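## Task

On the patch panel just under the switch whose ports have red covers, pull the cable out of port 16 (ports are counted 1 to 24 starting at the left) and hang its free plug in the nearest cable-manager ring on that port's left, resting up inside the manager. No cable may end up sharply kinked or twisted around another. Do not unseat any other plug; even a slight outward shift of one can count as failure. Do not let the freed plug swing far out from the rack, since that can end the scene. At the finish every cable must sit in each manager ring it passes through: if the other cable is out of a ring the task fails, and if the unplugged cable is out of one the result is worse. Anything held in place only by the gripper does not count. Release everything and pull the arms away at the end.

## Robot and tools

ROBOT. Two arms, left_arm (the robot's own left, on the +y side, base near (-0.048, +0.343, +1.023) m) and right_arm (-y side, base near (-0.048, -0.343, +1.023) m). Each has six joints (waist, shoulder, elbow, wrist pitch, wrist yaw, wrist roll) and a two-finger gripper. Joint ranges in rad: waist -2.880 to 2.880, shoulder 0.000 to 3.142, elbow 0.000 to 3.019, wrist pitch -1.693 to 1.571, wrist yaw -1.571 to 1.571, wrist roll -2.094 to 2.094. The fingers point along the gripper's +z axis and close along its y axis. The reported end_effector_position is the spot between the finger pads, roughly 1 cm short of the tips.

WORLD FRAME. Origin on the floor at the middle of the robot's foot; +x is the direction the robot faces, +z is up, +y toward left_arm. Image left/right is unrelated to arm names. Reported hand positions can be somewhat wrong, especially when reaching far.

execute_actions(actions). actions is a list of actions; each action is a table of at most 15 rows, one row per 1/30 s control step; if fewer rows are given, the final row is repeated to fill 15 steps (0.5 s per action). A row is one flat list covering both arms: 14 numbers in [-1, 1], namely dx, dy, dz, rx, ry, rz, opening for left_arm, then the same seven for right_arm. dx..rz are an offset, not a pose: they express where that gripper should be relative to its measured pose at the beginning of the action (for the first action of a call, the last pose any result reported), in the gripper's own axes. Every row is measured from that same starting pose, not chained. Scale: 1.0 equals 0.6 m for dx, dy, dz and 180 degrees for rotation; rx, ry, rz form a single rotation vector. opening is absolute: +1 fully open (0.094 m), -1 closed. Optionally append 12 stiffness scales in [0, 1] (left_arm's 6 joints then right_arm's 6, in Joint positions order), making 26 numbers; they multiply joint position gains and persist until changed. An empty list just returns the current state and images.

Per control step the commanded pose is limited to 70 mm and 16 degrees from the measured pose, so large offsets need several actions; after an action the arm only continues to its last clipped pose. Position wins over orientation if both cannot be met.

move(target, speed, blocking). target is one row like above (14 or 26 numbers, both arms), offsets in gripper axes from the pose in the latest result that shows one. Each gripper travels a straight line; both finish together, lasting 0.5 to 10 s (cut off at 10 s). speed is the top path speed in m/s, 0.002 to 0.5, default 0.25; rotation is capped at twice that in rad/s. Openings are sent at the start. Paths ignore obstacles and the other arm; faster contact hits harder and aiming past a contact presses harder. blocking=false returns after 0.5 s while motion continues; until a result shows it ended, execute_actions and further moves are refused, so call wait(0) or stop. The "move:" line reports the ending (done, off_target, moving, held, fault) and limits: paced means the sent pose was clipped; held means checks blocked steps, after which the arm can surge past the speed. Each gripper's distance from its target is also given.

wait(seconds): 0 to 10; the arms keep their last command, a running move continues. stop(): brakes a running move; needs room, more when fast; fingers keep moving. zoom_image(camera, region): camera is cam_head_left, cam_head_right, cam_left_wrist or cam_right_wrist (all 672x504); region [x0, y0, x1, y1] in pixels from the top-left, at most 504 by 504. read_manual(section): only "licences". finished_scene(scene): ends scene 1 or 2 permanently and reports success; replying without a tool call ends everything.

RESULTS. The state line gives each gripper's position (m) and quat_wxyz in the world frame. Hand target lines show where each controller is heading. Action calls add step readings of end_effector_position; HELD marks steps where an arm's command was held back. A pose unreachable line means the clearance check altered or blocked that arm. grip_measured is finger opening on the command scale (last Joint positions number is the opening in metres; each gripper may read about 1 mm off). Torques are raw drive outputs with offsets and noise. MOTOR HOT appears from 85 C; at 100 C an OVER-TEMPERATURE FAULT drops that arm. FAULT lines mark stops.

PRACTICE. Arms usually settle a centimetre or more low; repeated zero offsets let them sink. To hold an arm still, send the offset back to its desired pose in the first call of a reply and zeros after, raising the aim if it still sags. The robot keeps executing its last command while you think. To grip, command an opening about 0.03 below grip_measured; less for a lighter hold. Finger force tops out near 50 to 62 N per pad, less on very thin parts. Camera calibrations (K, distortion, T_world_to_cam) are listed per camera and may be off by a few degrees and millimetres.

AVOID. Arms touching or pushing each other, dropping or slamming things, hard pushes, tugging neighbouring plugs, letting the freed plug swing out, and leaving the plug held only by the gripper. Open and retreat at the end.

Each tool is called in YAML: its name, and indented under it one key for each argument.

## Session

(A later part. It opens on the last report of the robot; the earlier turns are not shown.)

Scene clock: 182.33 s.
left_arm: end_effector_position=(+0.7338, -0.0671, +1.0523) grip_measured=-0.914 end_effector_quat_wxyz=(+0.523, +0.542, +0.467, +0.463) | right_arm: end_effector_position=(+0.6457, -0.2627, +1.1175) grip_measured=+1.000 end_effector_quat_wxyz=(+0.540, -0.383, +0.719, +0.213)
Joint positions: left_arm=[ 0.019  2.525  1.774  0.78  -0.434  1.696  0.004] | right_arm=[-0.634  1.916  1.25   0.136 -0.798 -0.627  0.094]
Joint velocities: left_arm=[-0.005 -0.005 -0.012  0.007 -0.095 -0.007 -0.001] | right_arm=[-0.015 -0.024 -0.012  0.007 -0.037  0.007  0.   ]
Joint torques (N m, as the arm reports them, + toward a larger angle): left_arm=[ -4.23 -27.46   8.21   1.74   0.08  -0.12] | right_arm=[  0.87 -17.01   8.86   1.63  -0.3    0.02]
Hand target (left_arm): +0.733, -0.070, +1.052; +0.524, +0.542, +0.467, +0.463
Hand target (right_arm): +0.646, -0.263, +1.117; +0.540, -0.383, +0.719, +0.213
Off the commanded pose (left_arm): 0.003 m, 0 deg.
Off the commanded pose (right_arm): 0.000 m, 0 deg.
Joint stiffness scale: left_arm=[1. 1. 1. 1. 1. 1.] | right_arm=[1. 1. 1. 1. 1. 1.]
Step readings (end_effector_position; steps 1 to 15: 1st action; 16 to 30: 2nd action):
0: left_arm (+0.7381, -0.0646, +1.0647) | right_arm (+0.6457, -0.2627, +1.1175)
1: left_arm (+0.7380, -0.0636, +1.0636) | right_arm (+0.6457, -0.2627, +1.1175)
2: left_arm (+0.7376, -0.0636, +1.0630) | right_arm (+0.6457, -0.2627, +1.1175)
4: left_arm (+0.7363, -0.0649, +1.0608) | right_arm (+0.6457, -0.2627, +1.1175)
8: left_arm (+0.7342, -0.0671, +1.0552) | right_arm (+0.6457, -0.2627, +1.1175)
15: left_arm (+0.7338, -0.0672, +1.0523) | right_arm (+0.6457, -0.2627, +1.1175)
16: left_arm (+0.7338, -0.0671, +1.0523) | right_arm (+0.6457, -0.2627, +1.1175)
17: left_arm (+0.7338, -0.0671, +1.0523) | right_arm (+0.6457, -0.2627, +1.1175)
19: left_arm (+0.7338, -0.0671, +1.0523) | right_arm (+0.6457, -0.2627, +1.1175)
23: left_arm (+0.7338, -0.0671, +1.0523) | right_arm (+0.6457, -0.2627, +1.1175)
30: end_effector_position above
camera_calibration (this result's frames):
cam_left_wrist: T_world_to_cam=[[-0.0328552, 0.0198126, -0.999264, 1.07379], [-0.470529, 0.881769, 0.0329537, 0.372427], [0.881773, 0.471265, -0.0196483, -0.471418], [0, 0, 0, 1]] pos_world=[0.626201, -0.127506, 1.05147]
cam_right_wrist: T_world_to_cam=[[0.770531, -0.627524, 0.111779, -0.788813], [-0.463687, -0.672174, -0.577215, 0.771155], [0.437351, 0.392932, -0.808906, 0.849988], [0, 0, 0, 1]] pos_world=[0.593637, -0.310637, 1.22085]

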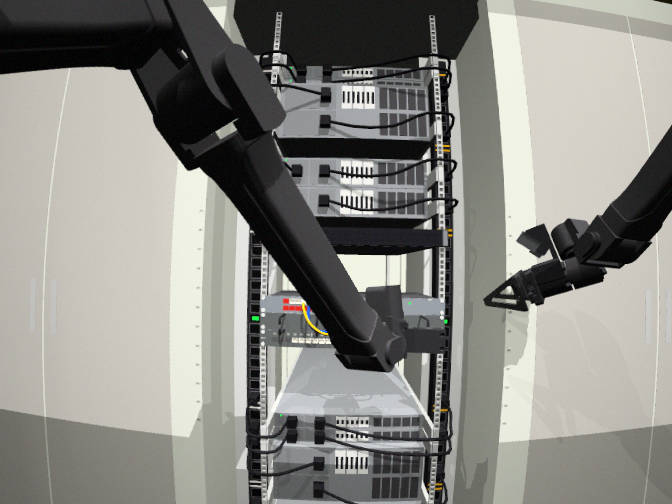

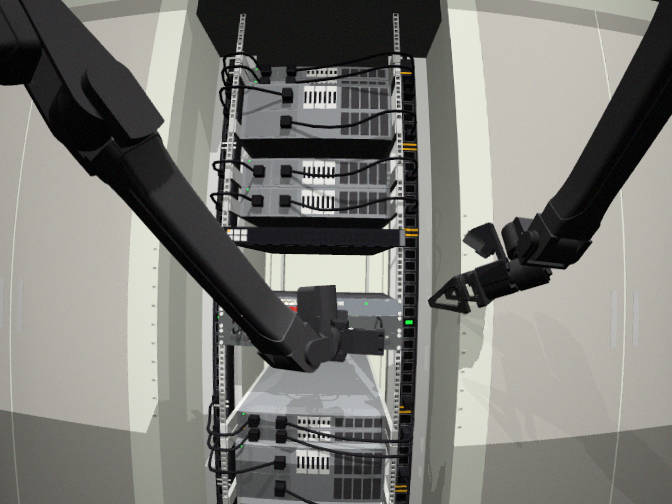

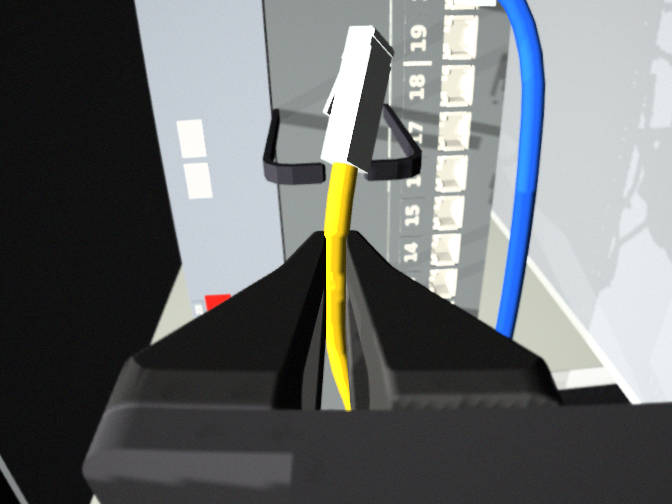

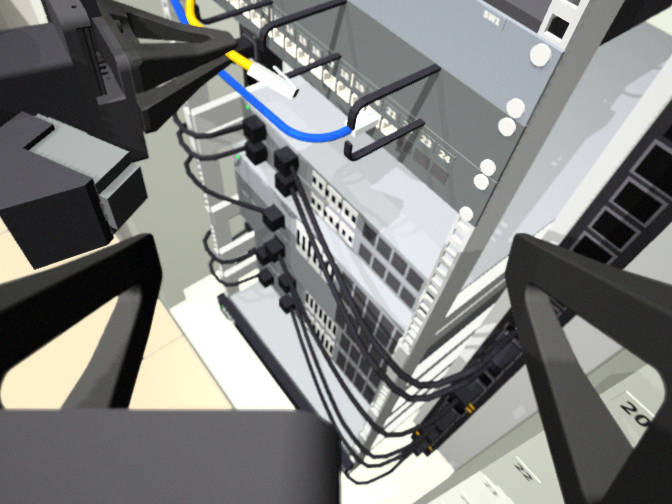

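Height aligned. Advance (drifts right naturally).

execute_actions:
  actions:
    - [[-0.005,-0.012,0.035,0,0,0,-0.93,0,0,0,0,0,0,1]]

Scene clock: 183.27 s.
left_arm: end_effector_position=(+0.7413, -0.0730, +1.0479) grip_measured=-0.914 end_effector_quat_wxyz=(+0.521, +0.546, +0.467, +0.461) | right_arm: end_effector_position=(+0.6457, -0.2627, +1.1175) grip_measured=+1.000 end_effector_quat_wxyz=(+0.540, -0.383, +0.719, +0.213)
Joint positions: left_arm=[ 0.019  2.548  1.819  0.747 -0.431  1.696  0.004] | right_arm=[-0.634  1.916  1.25   0.136 -0.798 -0.627  0.094]
Joint velocities: left_arm=[-0.024 -0.024  0.002 -0.002 -0.007  0.007  0.001] | right_arm=[ 0.005 -0.015  0.012 -0.012  0.022  0.037  0.   ]
Joint torques (N m, as the arm reports them, + toward a larger angle): left_arm=[ -3.32 -25.27  11.93   1.52   0.43  -0.11] | right_arm=[  0.93 -17.07   8.86   1.63  -0.29   0.03]
Hand target (left_arm): +0.753, -0.072, +1.044; +0.523, +0.542, +0.467, +0.463
Hand target (right_arm): +0.646, -0.263, +1.117; +0.540, -0.383, +0.719, +0.213
Off the commanded pose (left_arm): 0.013 m, 1 deg.
Off the commanded pose (right_arm): 0.000 m, 0 deg.
Joint stiffness scale: left_arm=[1. 1. 1. 1. 1. 1.] | right_arm=[1. 1. 1. 1. 1. 1.]
Step readings (end_effector_position):
0: left_arm (+0.7338, -0.0671, +1.0523) | right_arm (+0.6457, -0.2627, +1.1175)
1: left_arm (+0.7345, -0.0679, +1.0520) | right_arm (+0.6457, -0.2627, +1.1175)
2: left_arm (+0.7364, -0.0694, +1.0512) | right_arm (+0.6457, -0.2627, +1.1175)
4: left_arm (+0.7399, -0.0717, +1.0507) | right_arm (+0.6457, -0.2627, +1.1175)
8: left_arm (+0.7414, -0.0730, +1.0488) | right_arm (+0.6457, -0.2627, +1.1175)
15: end_effector_position above
camera_calibration (this result's frames):
cam_left_wrist: T_world_to_cam=[[-0.0413717, 0.0255538, -0.998817, 1.07602], [-0.466478, 0.883539, 0.0419263, 0.369117], [0.883565, 0.46766, -0.0246333, -0.471705], [0, 0, 0, 1]] pos_world=[0.633484, -0.133027, 1.04765]
cam_right_wrist: T_world_to_cam=[[0.770531, -0.627524, 0.111779, -0.788813], [-0.463687, -0.672174, -0.577215, 0.771155], [0.437351, 0.392932, -0.808906, 0.849988], [0, 0, 0, 1]] pos_world=[0.593637, -0.310637, 1.22085]

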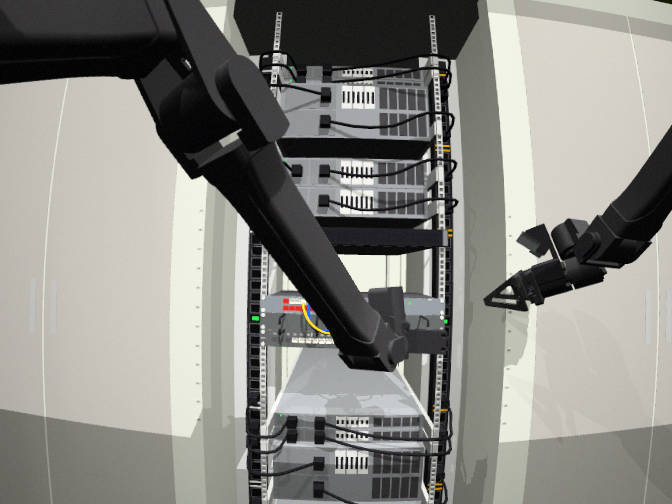

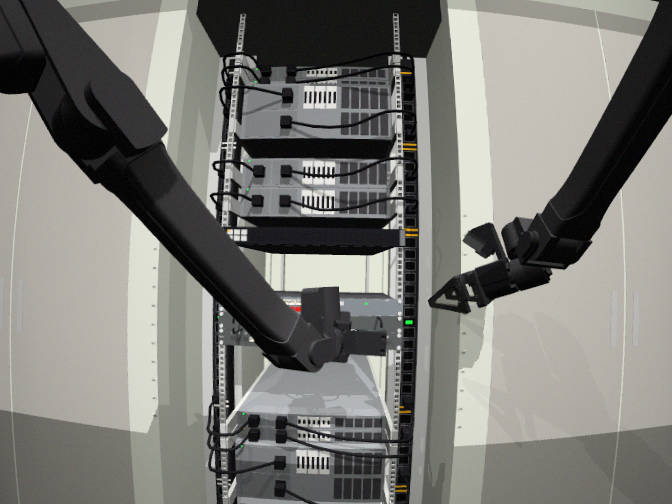

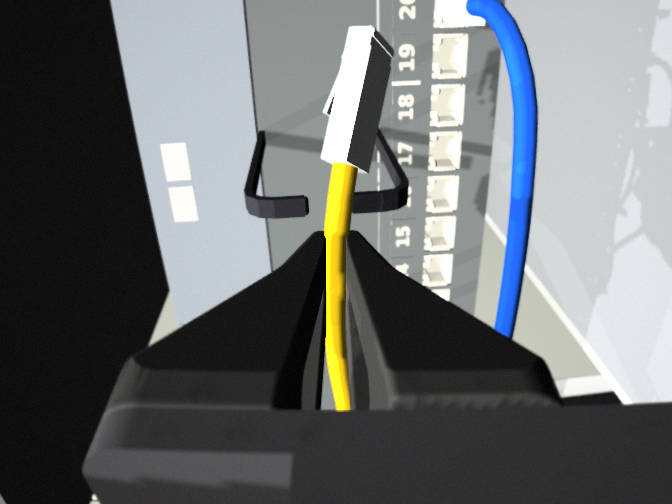

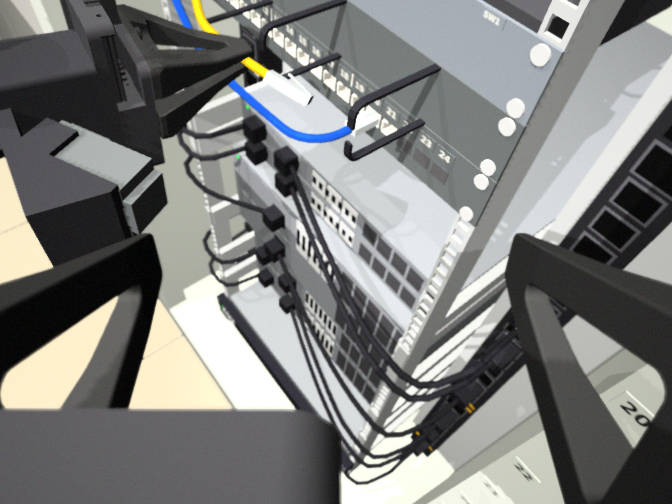

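execute_actions:
  actions:
    - [[0.035,0.0,0.045,-0.005,0.005,0,-0.93,0,0,0,0,0,0,1]]

execute_actions:
  actions:
    - [[0.03,-0.005,0.045,-0.005,0.005,0,-0.93,0,0,0,0,0,0,1]]

Scene clock: 184.23 s.
left_arm: end_effector_position=(+0.7563, -0.0620, +1.0534) grip_measured=-0.914 end_effector_quat_wxyz=(+0.524, +0.542, +0.466, +0.462) | right_arm: end_effector_position=(+0.6457, -0.2627, +1.1175) grip_measured=+1.000 end_effector_quat_wxyz=(+0.540, -0.383, +0.719, +0.213)
Joint positions: left_arm=[ 0.041  2.554  1.849  0.733 -0.409  1.696  0.004] | right_arm=[-0.634  1.916  1.25   0.136 -0.798 -0.627  0.094]
Joint velocities: left_arm=[-0.015  0.024  0.007 -0.007  0.007 -0.037  0.   ] | right_arm=[-0.005 -0.005  0.012  0.002  0.037  0.007  0.   ]
Joint torques (N m, as the arm reports them, + toward a larger angle): left_arm=[ -2.87 -25.6   11.99   1.61   0.25  -0.02] | right_arm=[  0.93 -17.09   8.84   1.62  -0.29   0.03]
Hand target (left_arm): +0.769, -0.055, +1.047; +0.521, +0.538, +0.467, +0.469
Hand target (right_arm): +0.646, -0.263, +1.117; +0.540, -0.383, +0.719, +0.213
Off the commanded pose (left_arm): 0.017 m, 1 deg.
Off the commanded pose (right_arm): 0.000 m, 0 deg.
Joint stiffness scale: left_arm=[1. 1. 1. 1. 1. 1.] | right_arm=[1. 1. 1. 1. 1. 1.]
Step readings (end_effector_position):
0: left_arm (+0.7413, -0.0730, +1.0479) | right_arm (+0.6457, -0.2627, +1.1175)
1: left_arm (+0.7423, -0.0730, +1.0484) | right_arm (+0.6457, -0.2627, +1.1175)
2: left_arm (+0.7434, -0.0737, +1.0489) | right_arm (+0.6457, -0.2627, +1.1175)
4: left_arm (+0.7471, -0.0706, +1.0497) | right_arm (+0.6457, -0.2627, +1.1175)
8: left_arm (+0.7541, -0.0631, +1.0522) | right_arm (+0.6457, -0.2627, +1.1175)
15: end_effector_position above
camera_calibration (this result's frames):
cam_left_wrist: T_world_to_cam=[[-0.0324495, 0.0205383, -0.999262, 1.07529], [-0.467833, 0.883187, 0.0333447, 0.37614], [0.883221, 0.46857, -0.0190505, -0.495517], [0, 0, 0, 1]] pos_world=[0.648514, -0.122102, 1.05252]
cam_right_wrist: T_world_to_cam=[[0.770531, -0.627524, 0.111779, -0.788813], [-0.463687, -0.672174, -0.577215, 0.771155], [0.437351, 0.392932, -0.808906, 0.849988], [0, 0, 0, 1]] pos_world=[0.593637, -0.310637, 1.22085]

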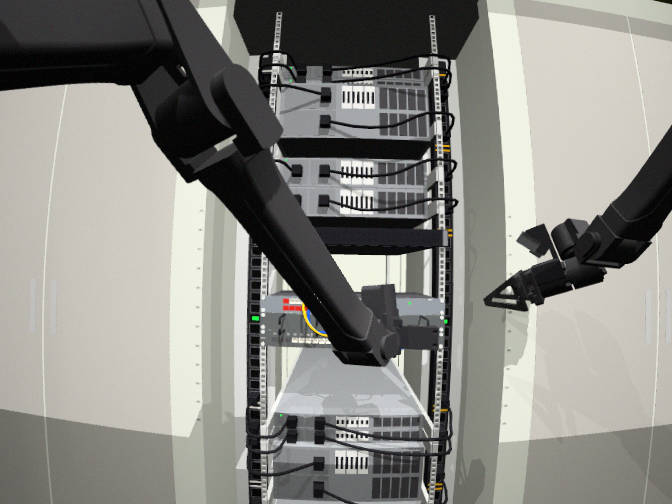

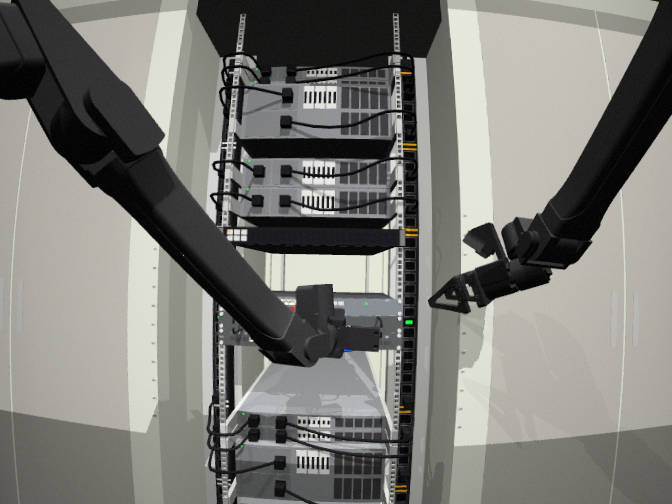

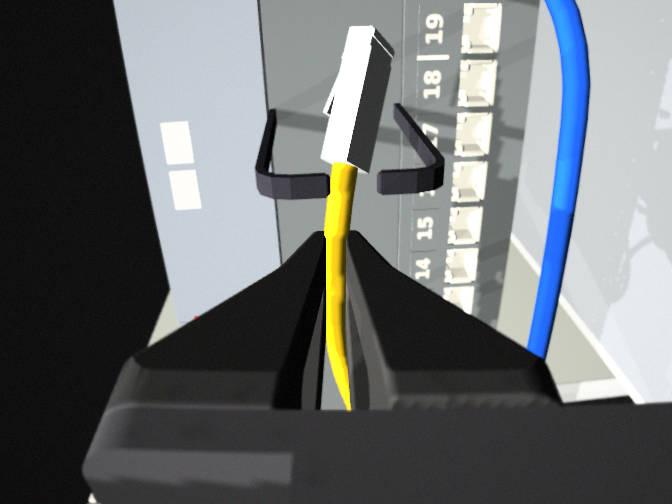

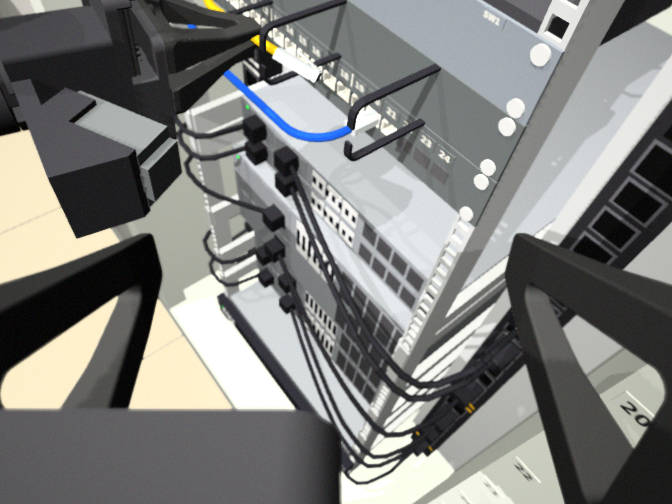

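Scene clock: 184.73 s.
left_arm: end_effector_position=(+0.7665, -0.0607, +1.0545) grip_measured=-0.914 end_effector_quat_wxyz=(+0.529, +0.542, +0.463, +0.461) | right_arm: end_effector_position=(+0.6457, -0.2627, +1.1175) grip_measured=+1.000 end_effector_quat_wxyz=(+0.540, -0.383, +0.719, +0.213)
Joint positions: left_arm=[ 0.052  2.57   1.886  0.72  -0.389  1.696  0.004] | right_arm=[-0.634  1.916  1.25   0.136 -0.798 -0.627  0.094]
Joint velocities: left_arm=[-0.005  0.005 -0.012  0.002 -0.051 -0.095 -0.   ] | right_arm=[-0.005  0.015  0.007 -0.017  0.066  0.081  0.   ]
Joint torques (N m, as the arm reports them, + toward a larger angle): left_arm=[ -2.49 -26.23  12.15   1.49   0.2   -0.05] | right_arm=[  0.91 -17.18   8.87   1.63  -0.29   0.03]
Hand target (left_arm): +0.783, -0.046, +1.050; +0.524, +0.535, +0.466, +0.471
Hand target (right_arm): +0.646, -0.263, +1.117; +0.540, -0.383, +0.719, +0.213
Off the commanded pose (left_arm): 0.023 m, 1 deg.
Off the commanded pose (right_arm): 0.000 m, 0 deg.
Joint stiffness scale: left_arm=[1. 1. 1. 1. 1. 1.] | right_arm=[1. 1. 1. 1. 1. 1.]
Step readings (end_effector_position):
0: left_arm (+0.7563, -0.0620, +1.0534) | right_arm (+0.6457, -0.2627, +1.1175)
1: left_arm (+0.7570, -0.0627, +1.0532) | right_arm (+0.6457, -0.2627, +1.1175)
2: left_arm (+0.7583, -0.0642, +1.0534) | right_arm (+0.6457, -0.2627, +1.1175)
4: left_arm (+0.7614, -0.0638, +1.0533) | right_arm (+0.6457, -0.2627, +1.1175)
8: left_arm (+0.7650, -0.0612, +1.0530) | right_arm (+0.6457, -0.2627, +1.1175)
15: end_effector_position above
camera_calibration (this result's frames):
cam_left_wrist: T_world_to_cam=[[-0.0252819, 0.0172252, -0.999532, 1.07131], [-0.460675, 0.88716, 0.0269408, 0.381241], [0.887209, 0.46114, -0.0144939, -0.513433], [0, 0, 0, 1]] pos_world=[0.658235, -0.119911, 1.0531]
cam_right_wrist: T_world_to_cam=[[0.770531, -0.627524, 0.111779, -0.788813], [-0.463687, -0.672174, -0.577215, 0.771155], [0.437351, 0.392932, -0.808906, 0.849988], [0, 0, 0, 1]] pos_world=[0.593637, -0.310637, 1.22085]

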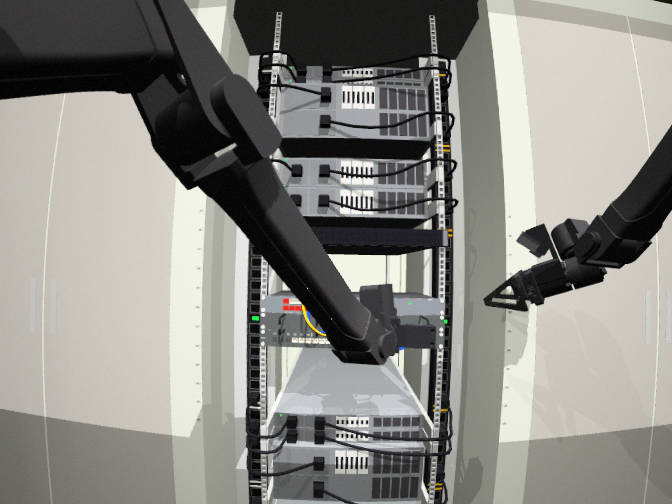

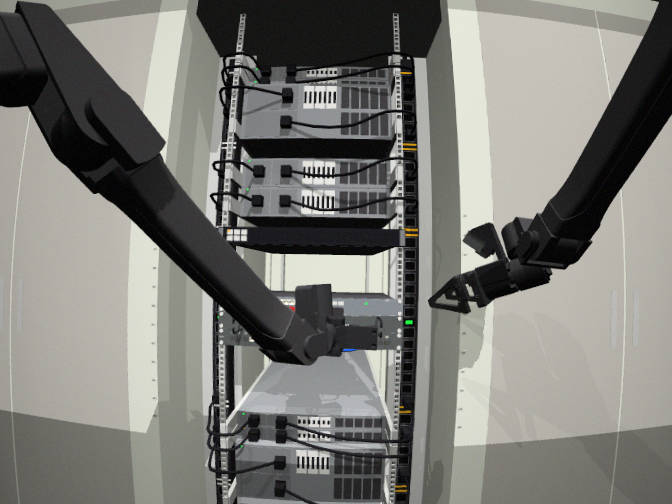

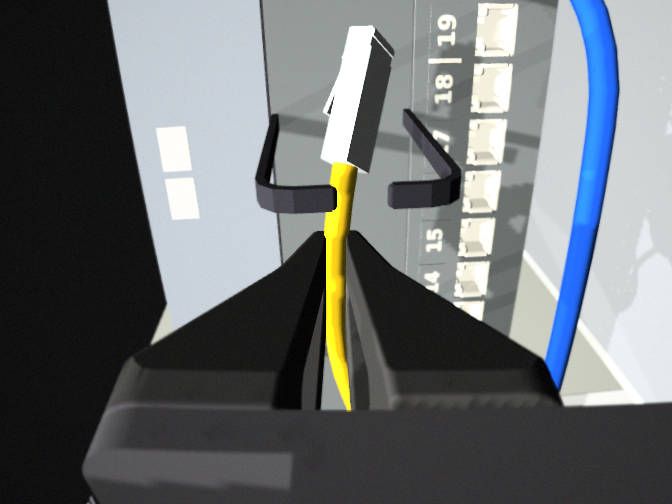

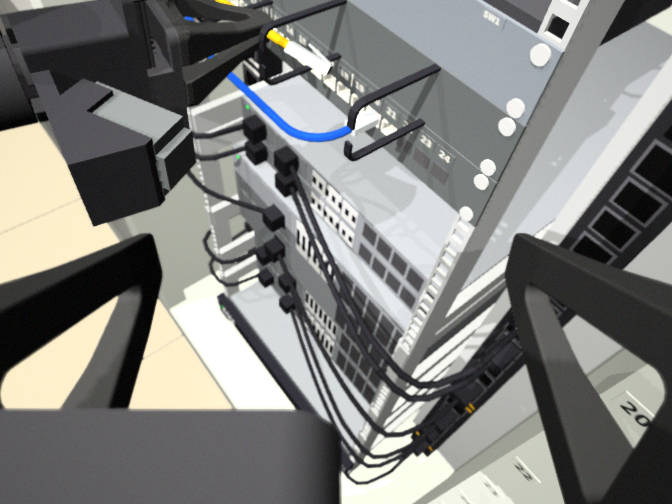

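Inside. A bit deeper, lower, release, back out.

execute_actions:
  actions:
    - [[0.03,-0.02,0.045,0,0,0,-0.93,0,0,0,0,0,0,1]]
    - [[0.02,-0.03,0.02,0,0,0,-0.93,0,0,0,0,0,0,1]]
    - [[0.01,0.01,0.01,0,0,0,-0.7,0,0,0,0,0,0,1]]
    - [[0.0,0.01,-0.08,0,0,0,-0.7,0,0,0,0,0,0,1]]
    - [[0.0,0.01,-0.08,0,0,0,-0.7,0,0,0,0,0,0,1]]

move:
  target: [0.35,0,-0.1,0,0,0,-0.7,0,0,0,0,0,0,1]

zoom_image:
  camera: "cam_head_left"
  region: [290,290,430,370]

Scene clock: 187.57 s.
left_arm: end_effector_position=(+0.6957, -0.0279, +1.0385) grip_measured=-0.703 end_effector_quat_wxyz=(+0.516, +0.568, +0.460, +0.446) | right_arm: end_effector_position=(+0.6457, -0.2627, +1.1175) grip_measured=+1.000 end_effector_quat_wxyz=(+0.540, -0.383, +0.719, +0.213)
Joint positions: left_arm=[ 0.048  2.423  1.539  0.858 -0.367  1.696  0.014] | right_arm=[-0.634  1.916  1.25   0.136 -0.798 -0.627  0.094]
Joint velocities: left_arm=[-0.015 -0.015  0.002 -0.002  0.022 -0.007 -0.001] | right_arm=[-0.005  0.015 -0.002 -0.007 -0.022 -0.037  0.   ]
Joint torques (N m, as the arm reports them, + toward a larger angle): left_arm=[ -5.05 -26.75   6.23   2.62   0.08  -0.12] | right_arm=[  0.89 -17.07   8.87   1.64  -0.29   0.03]
Hand target (left_arm): +0.690, -0.037, +1.048; +0.525, +0.564, +0.456, +0.445
Hand target (right_arm): +0.646, -0.263, +1.117; +0.540, -0.383, +0.719, +0.213
Off the commanded pose (left_arm): 0.014 m, 1 deg.
Off the commanded pose (right_arm): 0.000 m, 0 deg.
Joint stiffness scale: left_arm=[1. 1. 1. 1. 1. 1.] | right_arm=[1. 1. 1. 1. 1. 1.]
Step readings (end_effector_position; steps 1 to 15: 1st action; 16 to 30: 2nd action; 31 to 45: 3rd action; 46 to 60: 4th action; 61 to 75: 5th action):
0: left_arm (+0.7665, -0.0607, +1.0545) | right_arm (+0.6457, -0.2627, +1.1175)
1: left_arm (+0.7670, -0.0628, +1.0543) | right_arm (+0.6457, -0.2627, +1.1175)
2: left_arm (+0.7682, -0.0648, +1.0538) | right_arm (+0.6457, -0.2627, +1.1175)
4: left_arm (+0.7714, -0.0643, +1.0523) | right_arm (+0.6457, -0.2627, +1.1175)
8: left_arm (+0.7756, -0.0600, +1.0474) | right_arm (+0.6457, -0.2627, +1.1175)
15: left_arm (+0.7763, -0.0598, +1.0440) | right_arm (+0.6457, -0.2627, +1.1175)
16: left_arm (+0.7761, -0.0612, +1.0438) | right_arm (+0.6457, -0.2627, +1.1175)
17: left_arm (+0.7758, -0.0623, +1.0436) | right_arm (+0.6457, -0.2627, +1.1175)
19: left_arm (+0.7755, -0.0629, +1.0420) | right_arm (+0.6457, -0.2627, +1.1175)
23: left_arm (+0.7748, -0.0631, +1.0379) | right_arm (+0.6457, -0.2627, +1.1175)
30: left_arm (+0.7749, -0.0630, +1.0379) | right_arm (+0.6457, -0.2627, +1.1175)
31: left_arm (+0.7749, -0.0636, +1.0381) | right_arm (+0.6457, -0.2627, +1.1175)
32: left_arm (+0.7748, -0.0640, +1.0375) | right_arm (+0.6457, -0.2627, +1.1175)
34: left_arm (+0.7747, -0.0642, +1.0366) | right_arm (+0.6457, -0.2627, +1.1175)
38: left_arm (+0.7747, -0.0643, +1.0363) | right_arm (+0.6457, -0.2627, +1.1175)
45: left_arm (+0.7747, -0.0643, +1.0363) | right_arm (+0.6457, -0.2627, +1.1175)
46: left_arm (+0.7704, -0.0614, +1.0338) | right_arm (+0.6457, -0.2627, +1.1175)
47: left_arm (+0.7615, -0.0553, +1.0339) | right_arm (+0.6457, -0.2627, +1.1175)
49: left_arm (+0.7457, -0.0469, +1.0300) | right_arm (+0.6457, -0.2627, +1.1175)
53: left_arm (+0.7370, -0.0433, +1.0347) | right_arm (+0.6457, -0.2627, +1.1175)
60: left_arm (+0.7360, -0.0454, +1.0390) | right_arm (+0.6457, -0.2627, +1.1175)
61: left_arm (+0.7318, -0.0421, +1.0370) | right_arm (+0.6457, -0.2627, +1.1175)
62: left_arm (+0.7227, -0.0361, +1.0370) | right_arm (+0.6457, -0.2627, +1.1175)
64: left_arm (+0.7059, -0.0267, +1.0326) | right_arm (+0.6457, -0.2627, +1.1175)
68: left_arm (+0.6967, -0.0247, +1.0336) | right_arm (+0.6457, -0.2627, +1.1175)
75: end_effector_position above
camera_calibration (this result's frames):
cam_left_wrist: T_world_to_cam=[[-0.0734868, 0.0481296, -0.996134, 1.0838], [-0.429402, 0.89998, 0.0751617, 0.248464], [0.900119, 0.433266, -0.0454697, -0.443549], [0, 0, 0, 1]] pos_world=[0.585583, -0.0836006, 1.04077]
cam_right_wrist: T_world_to_cam=[[0.770531, -0.627524, 0.111779, -0.788813], [-0.463687, -0.672174, -0.577215, 0.771155], [0.437351, 0.392932, -0.808906, 0.849988], [0, 0, 0, 1]] pos_world=[0.593637, -0.310637, 1.22085]

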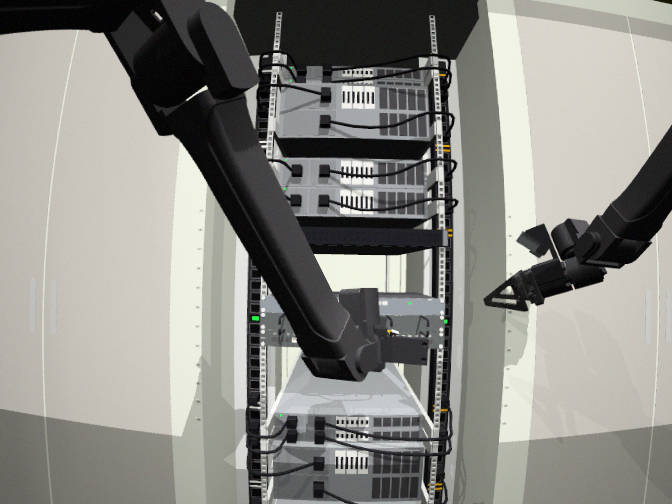

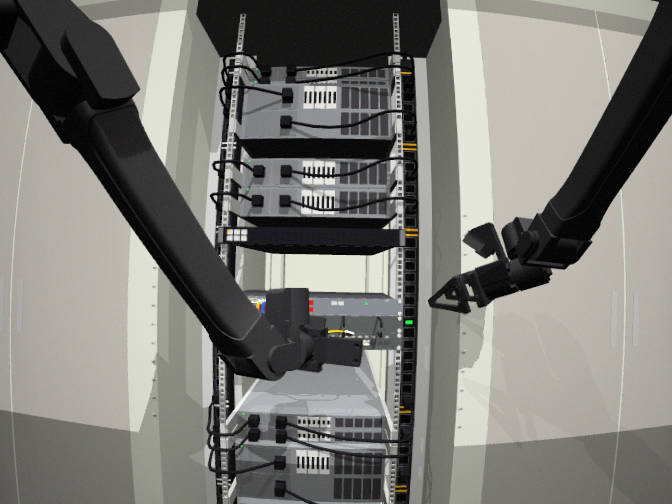

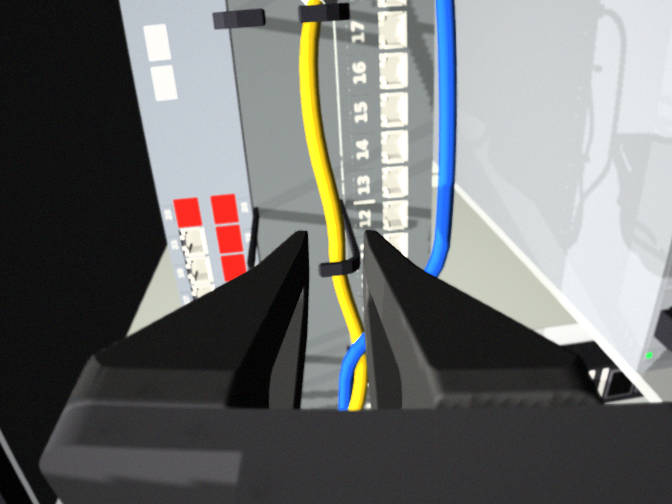

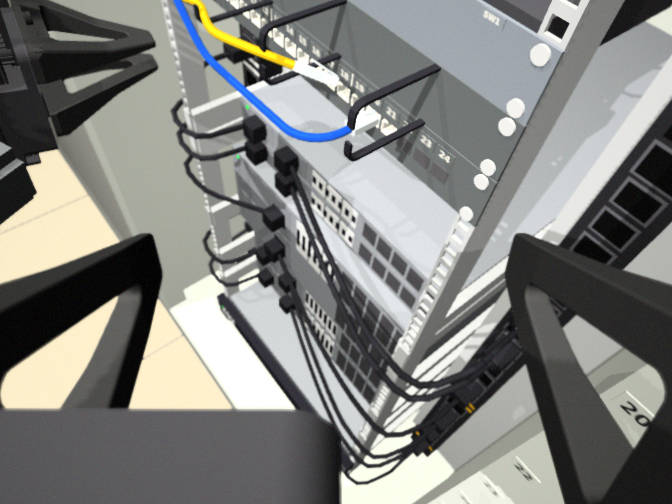

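Scene clock: 188.90 s.
left_arm: end_effector_position=(+0.6762, +0.1898, +1.0446) grip_measured=-0.703 end_effector_quat_wxyz=(+0.513, +0.571, +0.464, +0.443) | right_arm: end_effector_position=(+0.6457, -0.2627, +1.1175) grip_measured=+1.000 end_effector_quat_wxyz=(+0.540, -0.383, +0.719, +0.213)
Joint positions: left_arm=[ 0.361  2.213  1.162  1.014 -0.057  1.702  0.014] | right_arm=[-0.634  1.916  1.25   0.136 -0.798 -0.627  0.094]
Joint velocities: left_arm=[ 0.005 -0.005  0.012 -0.002 -0.11   0.007 -0.   ] | right_arm=[-0.005 -0.015 -0.007  0.007  0.007 -0.037  0.   ]
Joint torques (N m, as the arm reports them, + toward a larger angle): left_arm=[ -3.07 -22.47   4.71   2.46   0.29  -0.03] | right_arm=[  0.93 -17.12   8.86   1.63  -0.29   0.03]
Hand target (left_arm): +0.674, +0.190, +1.050; +0.515, +0.570, +0.458, +0.449
Hand target (right_arm): +0.646, -0.263, +1.117; +0.540, -0.383, +0.719, +0.213
Off the commanded pose (left_arm): 0.005 m, 1 deg.
Off the commanded pose (right_arm): 0.000 m, 0 deg.
Joint stiffness scale: left_arm=[1. 1. 1. 1. 1. 1.] | right_arm=[1. 1. 1. 1. 1. 1.]
move: done
camera_calibration (this result's frames):
cam_left_wrist: T_world_to_cam=[[-0.0864829, 0.0493049, -0.995033, 1.08535], [-0.43029, 0.898964, 0.0819432, 0.0374744], [0.898538, 0.43524, -0.0565296, -0.507789], [0, 0, 0, 1]] pos_world=[0.566258, 0.133809, 1.04819]
cam_right_wrist: T_world_to_cam=[[0.770531, -0.627524, 0.111779, -0.788813], [-0.463687, -0.672174, -0.577215, 0.771155], [0.437351, 0.392932, -0.808906, 0.849988], [0, 0, 0, 1]] pos_world=[0.593637, -0.310637, 1.22085]

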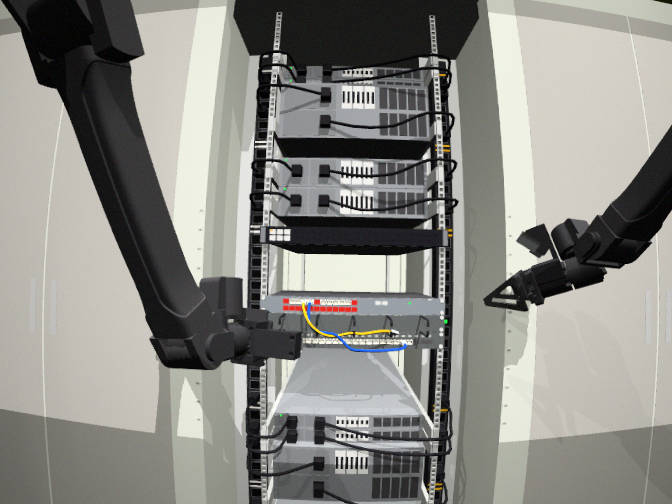

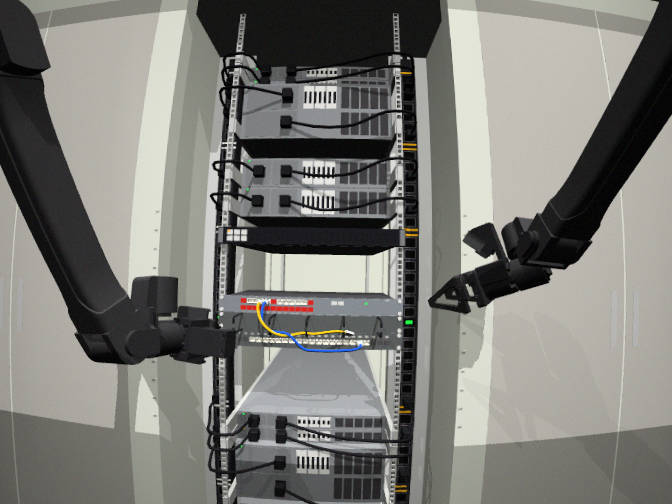

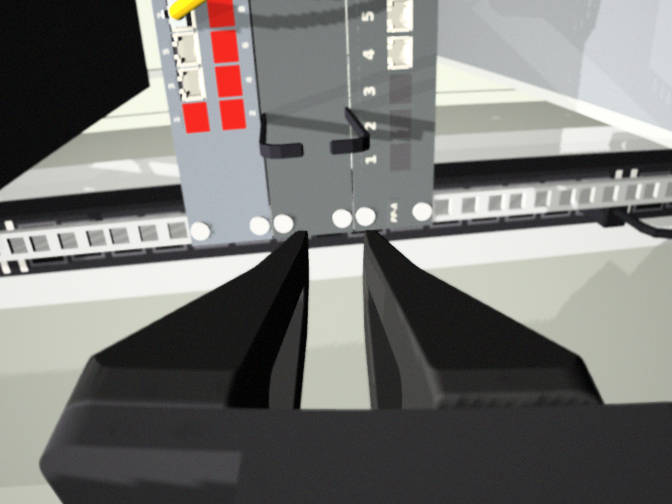

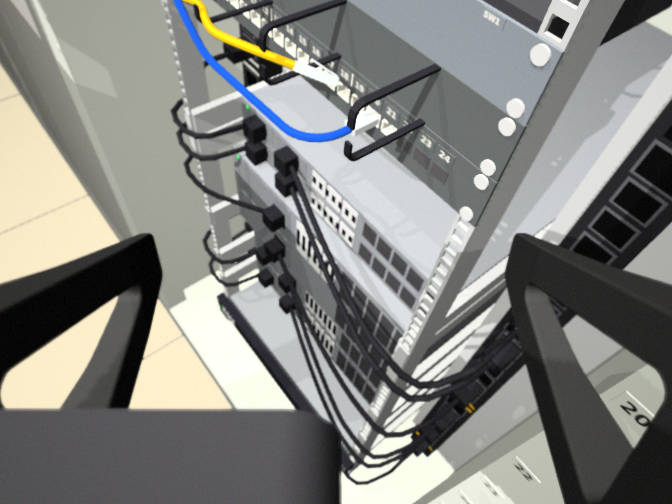

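Region (290, 290, 430, 370) of cam_head_left's 672x504 image, scaled by 3.600, with more detail than that image has; it fills the top 288 rows of this view, and the rest is white.

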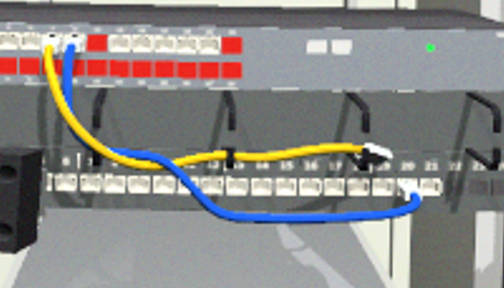

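move:
  target: [-0.13,0.0,0.04,-0.03,0.04,0,-0.72,0,0,0,0,0,0,1]
  speed: 0.15

Scene clock: 190.17 s.
left_arm: end_effector_position=(+0.6748, +0.1057, +1.0373) grip_measured=-0.717 end_effector_quat_wxyz=(+0.506, +0.526, +0.479, +0.488) | right_arm: end_effector_position=(+0.6457, -0.2627, +1.1175) grip_measured=+1.000 end_effector_quat_wxyz=(+0.540, -0.383, +0.719, +0.213)
Joint positions: left_arm=[ 0.195  2.33   1.278  1.098 -0.326  1.711  0.013] | right_arm=[-0.634  1.916  1.25   0.136 -0.798 -0.627  0.094]
Joint velocities: left_arm=[ 0.005  0.005 -0.017  0.002  0.007  0.081  0.   ] | right_arm=[ 0.015 -0.005  0.002 -0.007  0.007 -0.022  0.   ]
Joint torques (N m, as the arm reports them, + toward a larger angle): left_arm=[ -2.55 -22.02   8.42   2.51   0.08  -0.04] | right_arm=[  0.95 -17.12   8.87   1.62  -0.3    0.03]
Hand target (left_arm): +0.685, +0.109, +1.040; +0.509, +0.517, +0.475, +0.498
Hand target (right_arm): +0.646, -0.263, +1.117; +0.540, -0.383, +0.719, +0.213
Off the commanded pose (left_arm): 0.012 m, 2 deg.
Off the commanded pose (right_arm): 0.000 m, 0 deg.
Joint stiffness scale: left_arm=[1. 1. 1. 1. 1. 1.] | right_arm=[1. 1. 1. 1. 1. 1.]
move: off_target (left_arm)
camera_calibration (this result's frames):
cam_left_wrist: T_world_to_cam=[[-0.0224811, 0.0333512, -0.999191, 1.04495], [-0.530734, 0.846584, 0.0401986, 0.229659], [0.84724, 0.531209, -0.00133151, -0.503172], [0, 0, 0, 1]] pos_world=[0.571687, 0.0380134, 1.0342]
cam_right_wrist: T_world_to_cam=[[0.770531, -0.627524, 0.111779, -0.788813], [-0.463687, -0.672174, -0.577215, 0.771155], [0.437351, 0.392932, -0.808906, 0.849988], [0, 0, 0, 1]] pos_world=[0.593637, -0.310637, 1.22085]

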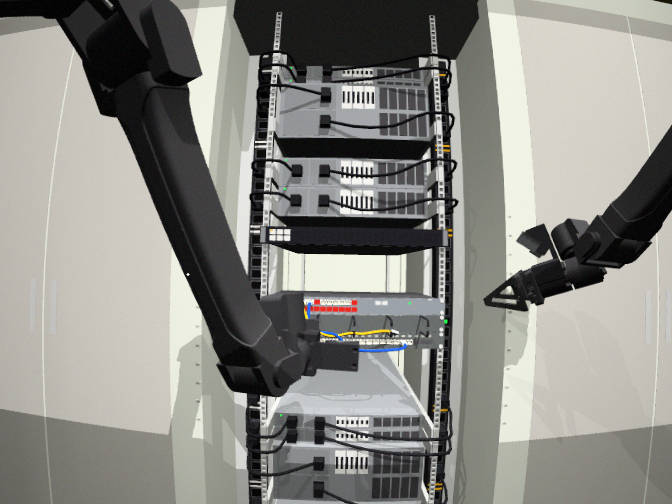

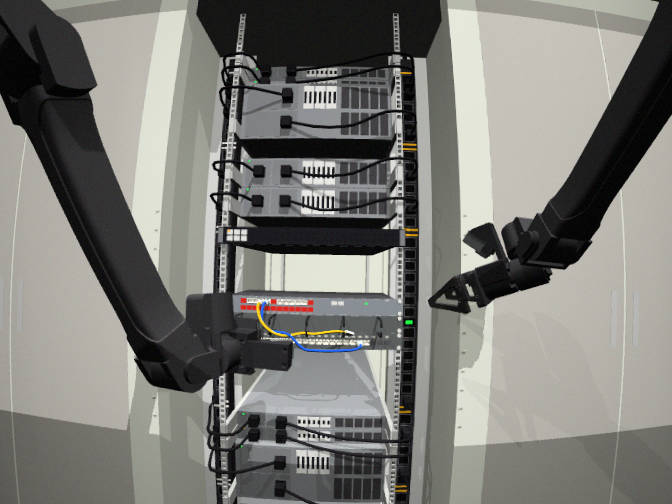

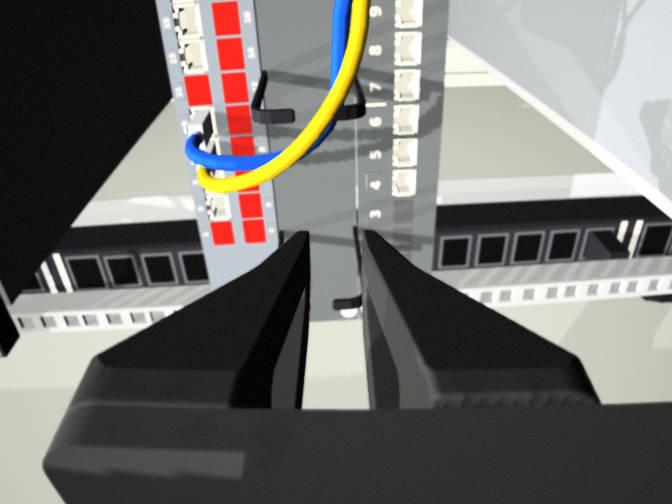

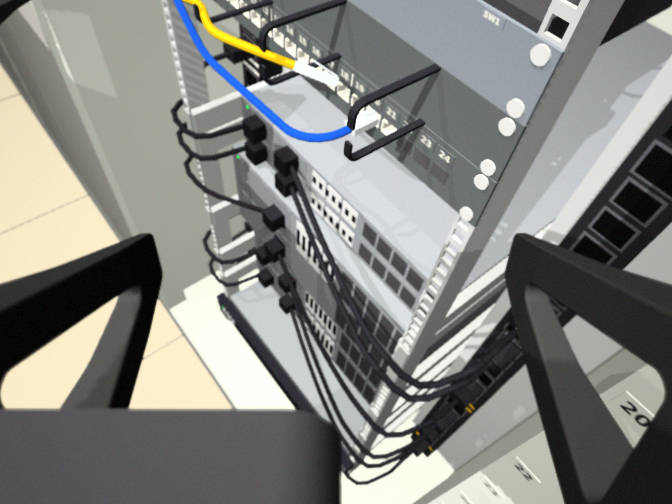

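execute_actions:
  actions:
    - [[0.03,0.015,0.07,0,0,0,-0.65,0,0,0,0,0,0,1]]
    - [[0.025,0.0,0.05,-0.005,0.005,0,-0.65,0,0,0,0,0,0,1]]

Scene clock: 191.47 s.
left_arm: end_effector_position=(+0.7281, +0.1240, +1.0568) grip_measured=-0.653 end_effector_quat_wxyz=(+0.511, +0.523, +0.475, +0.490) | right_arm: end_effector_position=(+0.6457, -0.2627, +1.1175) grip_measured=+1.000 end_effector_quat_wxyz=(+0.540, -0.383, +0.719, +0.213)
Joint positions: left_arm=[ 0.251  2.346  1.416  0.99  -0.265  1.712  0.016] | right_arm=[-0.634  1.916  1.25   0.136 -0.798 -0.627  0.094]
Joint velocities: left_arm=[-0.005  0.005 -0.012  0.002  0.051 -0.066 -0.   ] | right_arm=[-0.015  0.005 -0.002  0.002  0.037  0.007  0.   ]
Joint torques (N m, as the arm reports them, + toward a larger angle): left_arm=[ -2.39 -22.61   9.33   1.53   0.29  -0.08] | right_arm=[  0.91 -17.16   8.85   1.63  -0.3    0.03]
Hand target (left_arm): +0.739, +0.131, +1.049; +0.506, +0.522, +0.477, +0.494
Hand target (right_arm): +0.646, -0.263, +1.117; +0.540, -0.383, +0.719, +0.213
Off the commanded pose (left_arm): 0.016 m, 1 deg.
Off the commanded pose (right_arm): 0.000 m, 0 deg.
Joint stiffness scale: left_arm=[1. 1. 1. 1. 1. 1.] | right_arm=[1. 1. 1. 1. 1. 1.]
Step readings (end_effector_position; steps 1 to 15: 1st action; 16 to 30: 2nd action):
0: left_arm (+0.6748, +0.1057, +1.0373) | right_arm (+0.6457, -0.2627, +1.1175)
1: left_arm (+0.6769, +0.1034, +1.0369) | right_arm (+0.6457, -0.2627, +1.1175)
2: left_arm (+0.6808, +0.1004, +1.0359) | right_arm (+0.6457, -0.2627, +1.1175)
4: left_arm (+0.6905, +0.1024, +1.0386) | right_arm (+0.6457, -0.2627, +1.1175)
8: left_arm (+0.7057, +0.1128, +1.0493) | right_arm (+0.6457, -0.2627, +1.1175)
15: left_arm (+0.7087, +0.1180, +1.0489) | right_arm (+0.6457, -0.2627, +1.1175)
16: left_arm (+0.7101, +0.1173, +1.0495) | right_arm (+0.6457, -0.2627, +1.1175)
17: left_arm (+0.7128, +0.1162, +1.0494) | right_arm (+0.6457, -0.2627, +1.1175)
19: left_arm (+0.7196, +0.1168, +1.0520) | right_arm (+0.6457, -0.2627, +1.1175)
23: left_arm (+0.7269, +0.1219, +1.0570) | right_arm (+0.6457, -0.2627, +1.1175)
30: end_effector_position above
camera_calibration (this result's frames):
cam_left_wrist: T_world_to_cam=[[-0.00728646, 0.031373, -0.999481, 1.05446], [-0.52843, 0.84843, 0.030484, 0.250015], [0.848946, 0.528378, 0.0103964, -0.571314], [0, 0, 0, 1]] pos_world=[0.624813, 0.0566681, 1.05224]
cam_right_wrist: T_world_to_cam=[[0.770531, -0.627524, 0.111779, -0.788813], [-0.463687, -0.672174, -0.577215, 0.771155], [0.437351, 0.392932, -0.808906, 0.849988], [0, 0, 0, 1]] pos_world=[0.593637, -0.310637, 1.22085]

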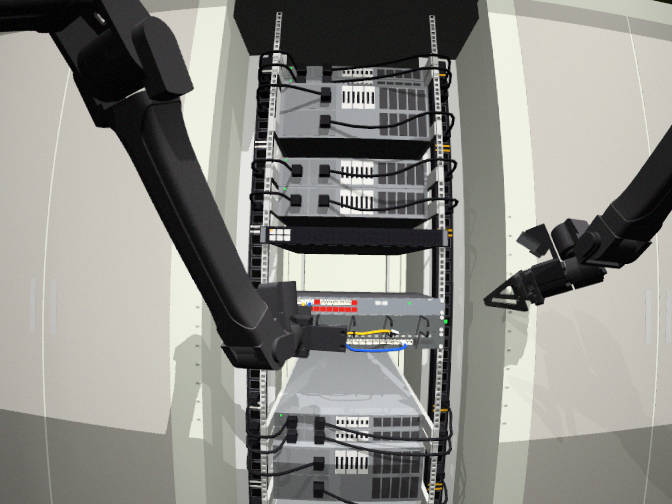

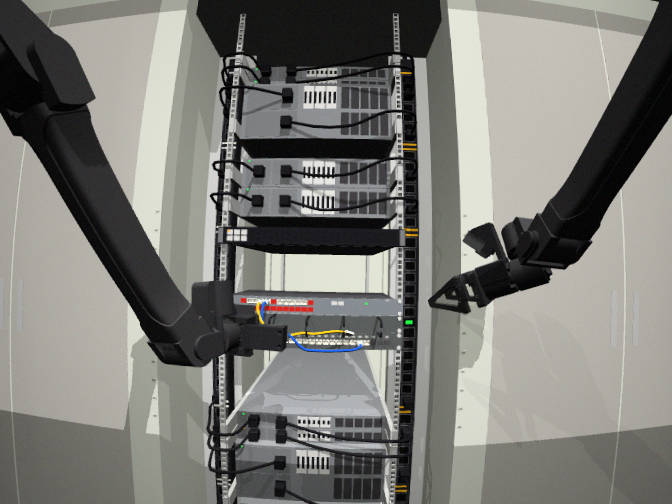

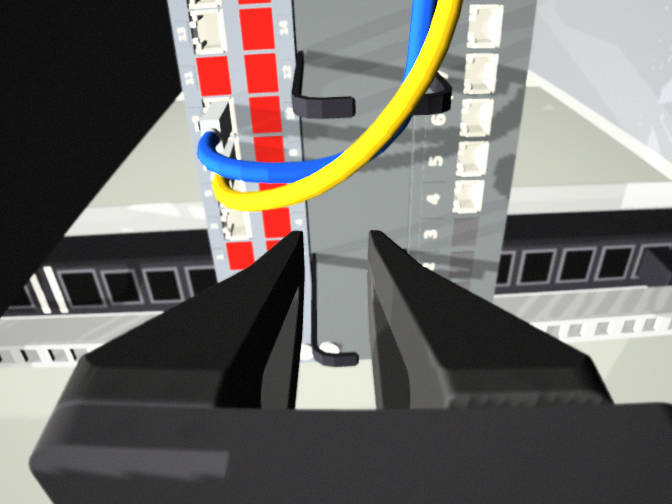

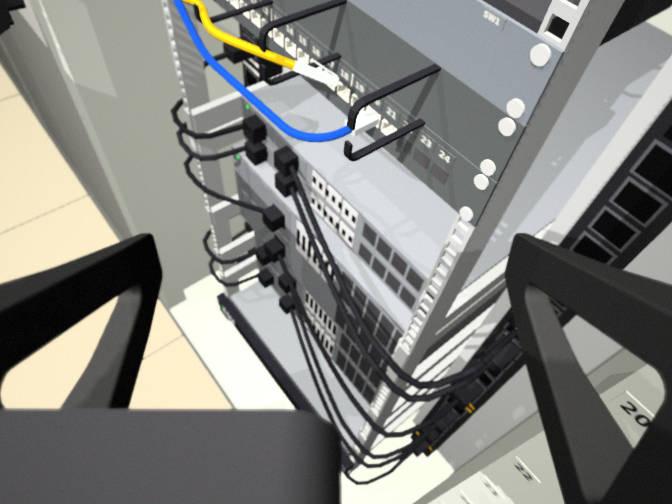

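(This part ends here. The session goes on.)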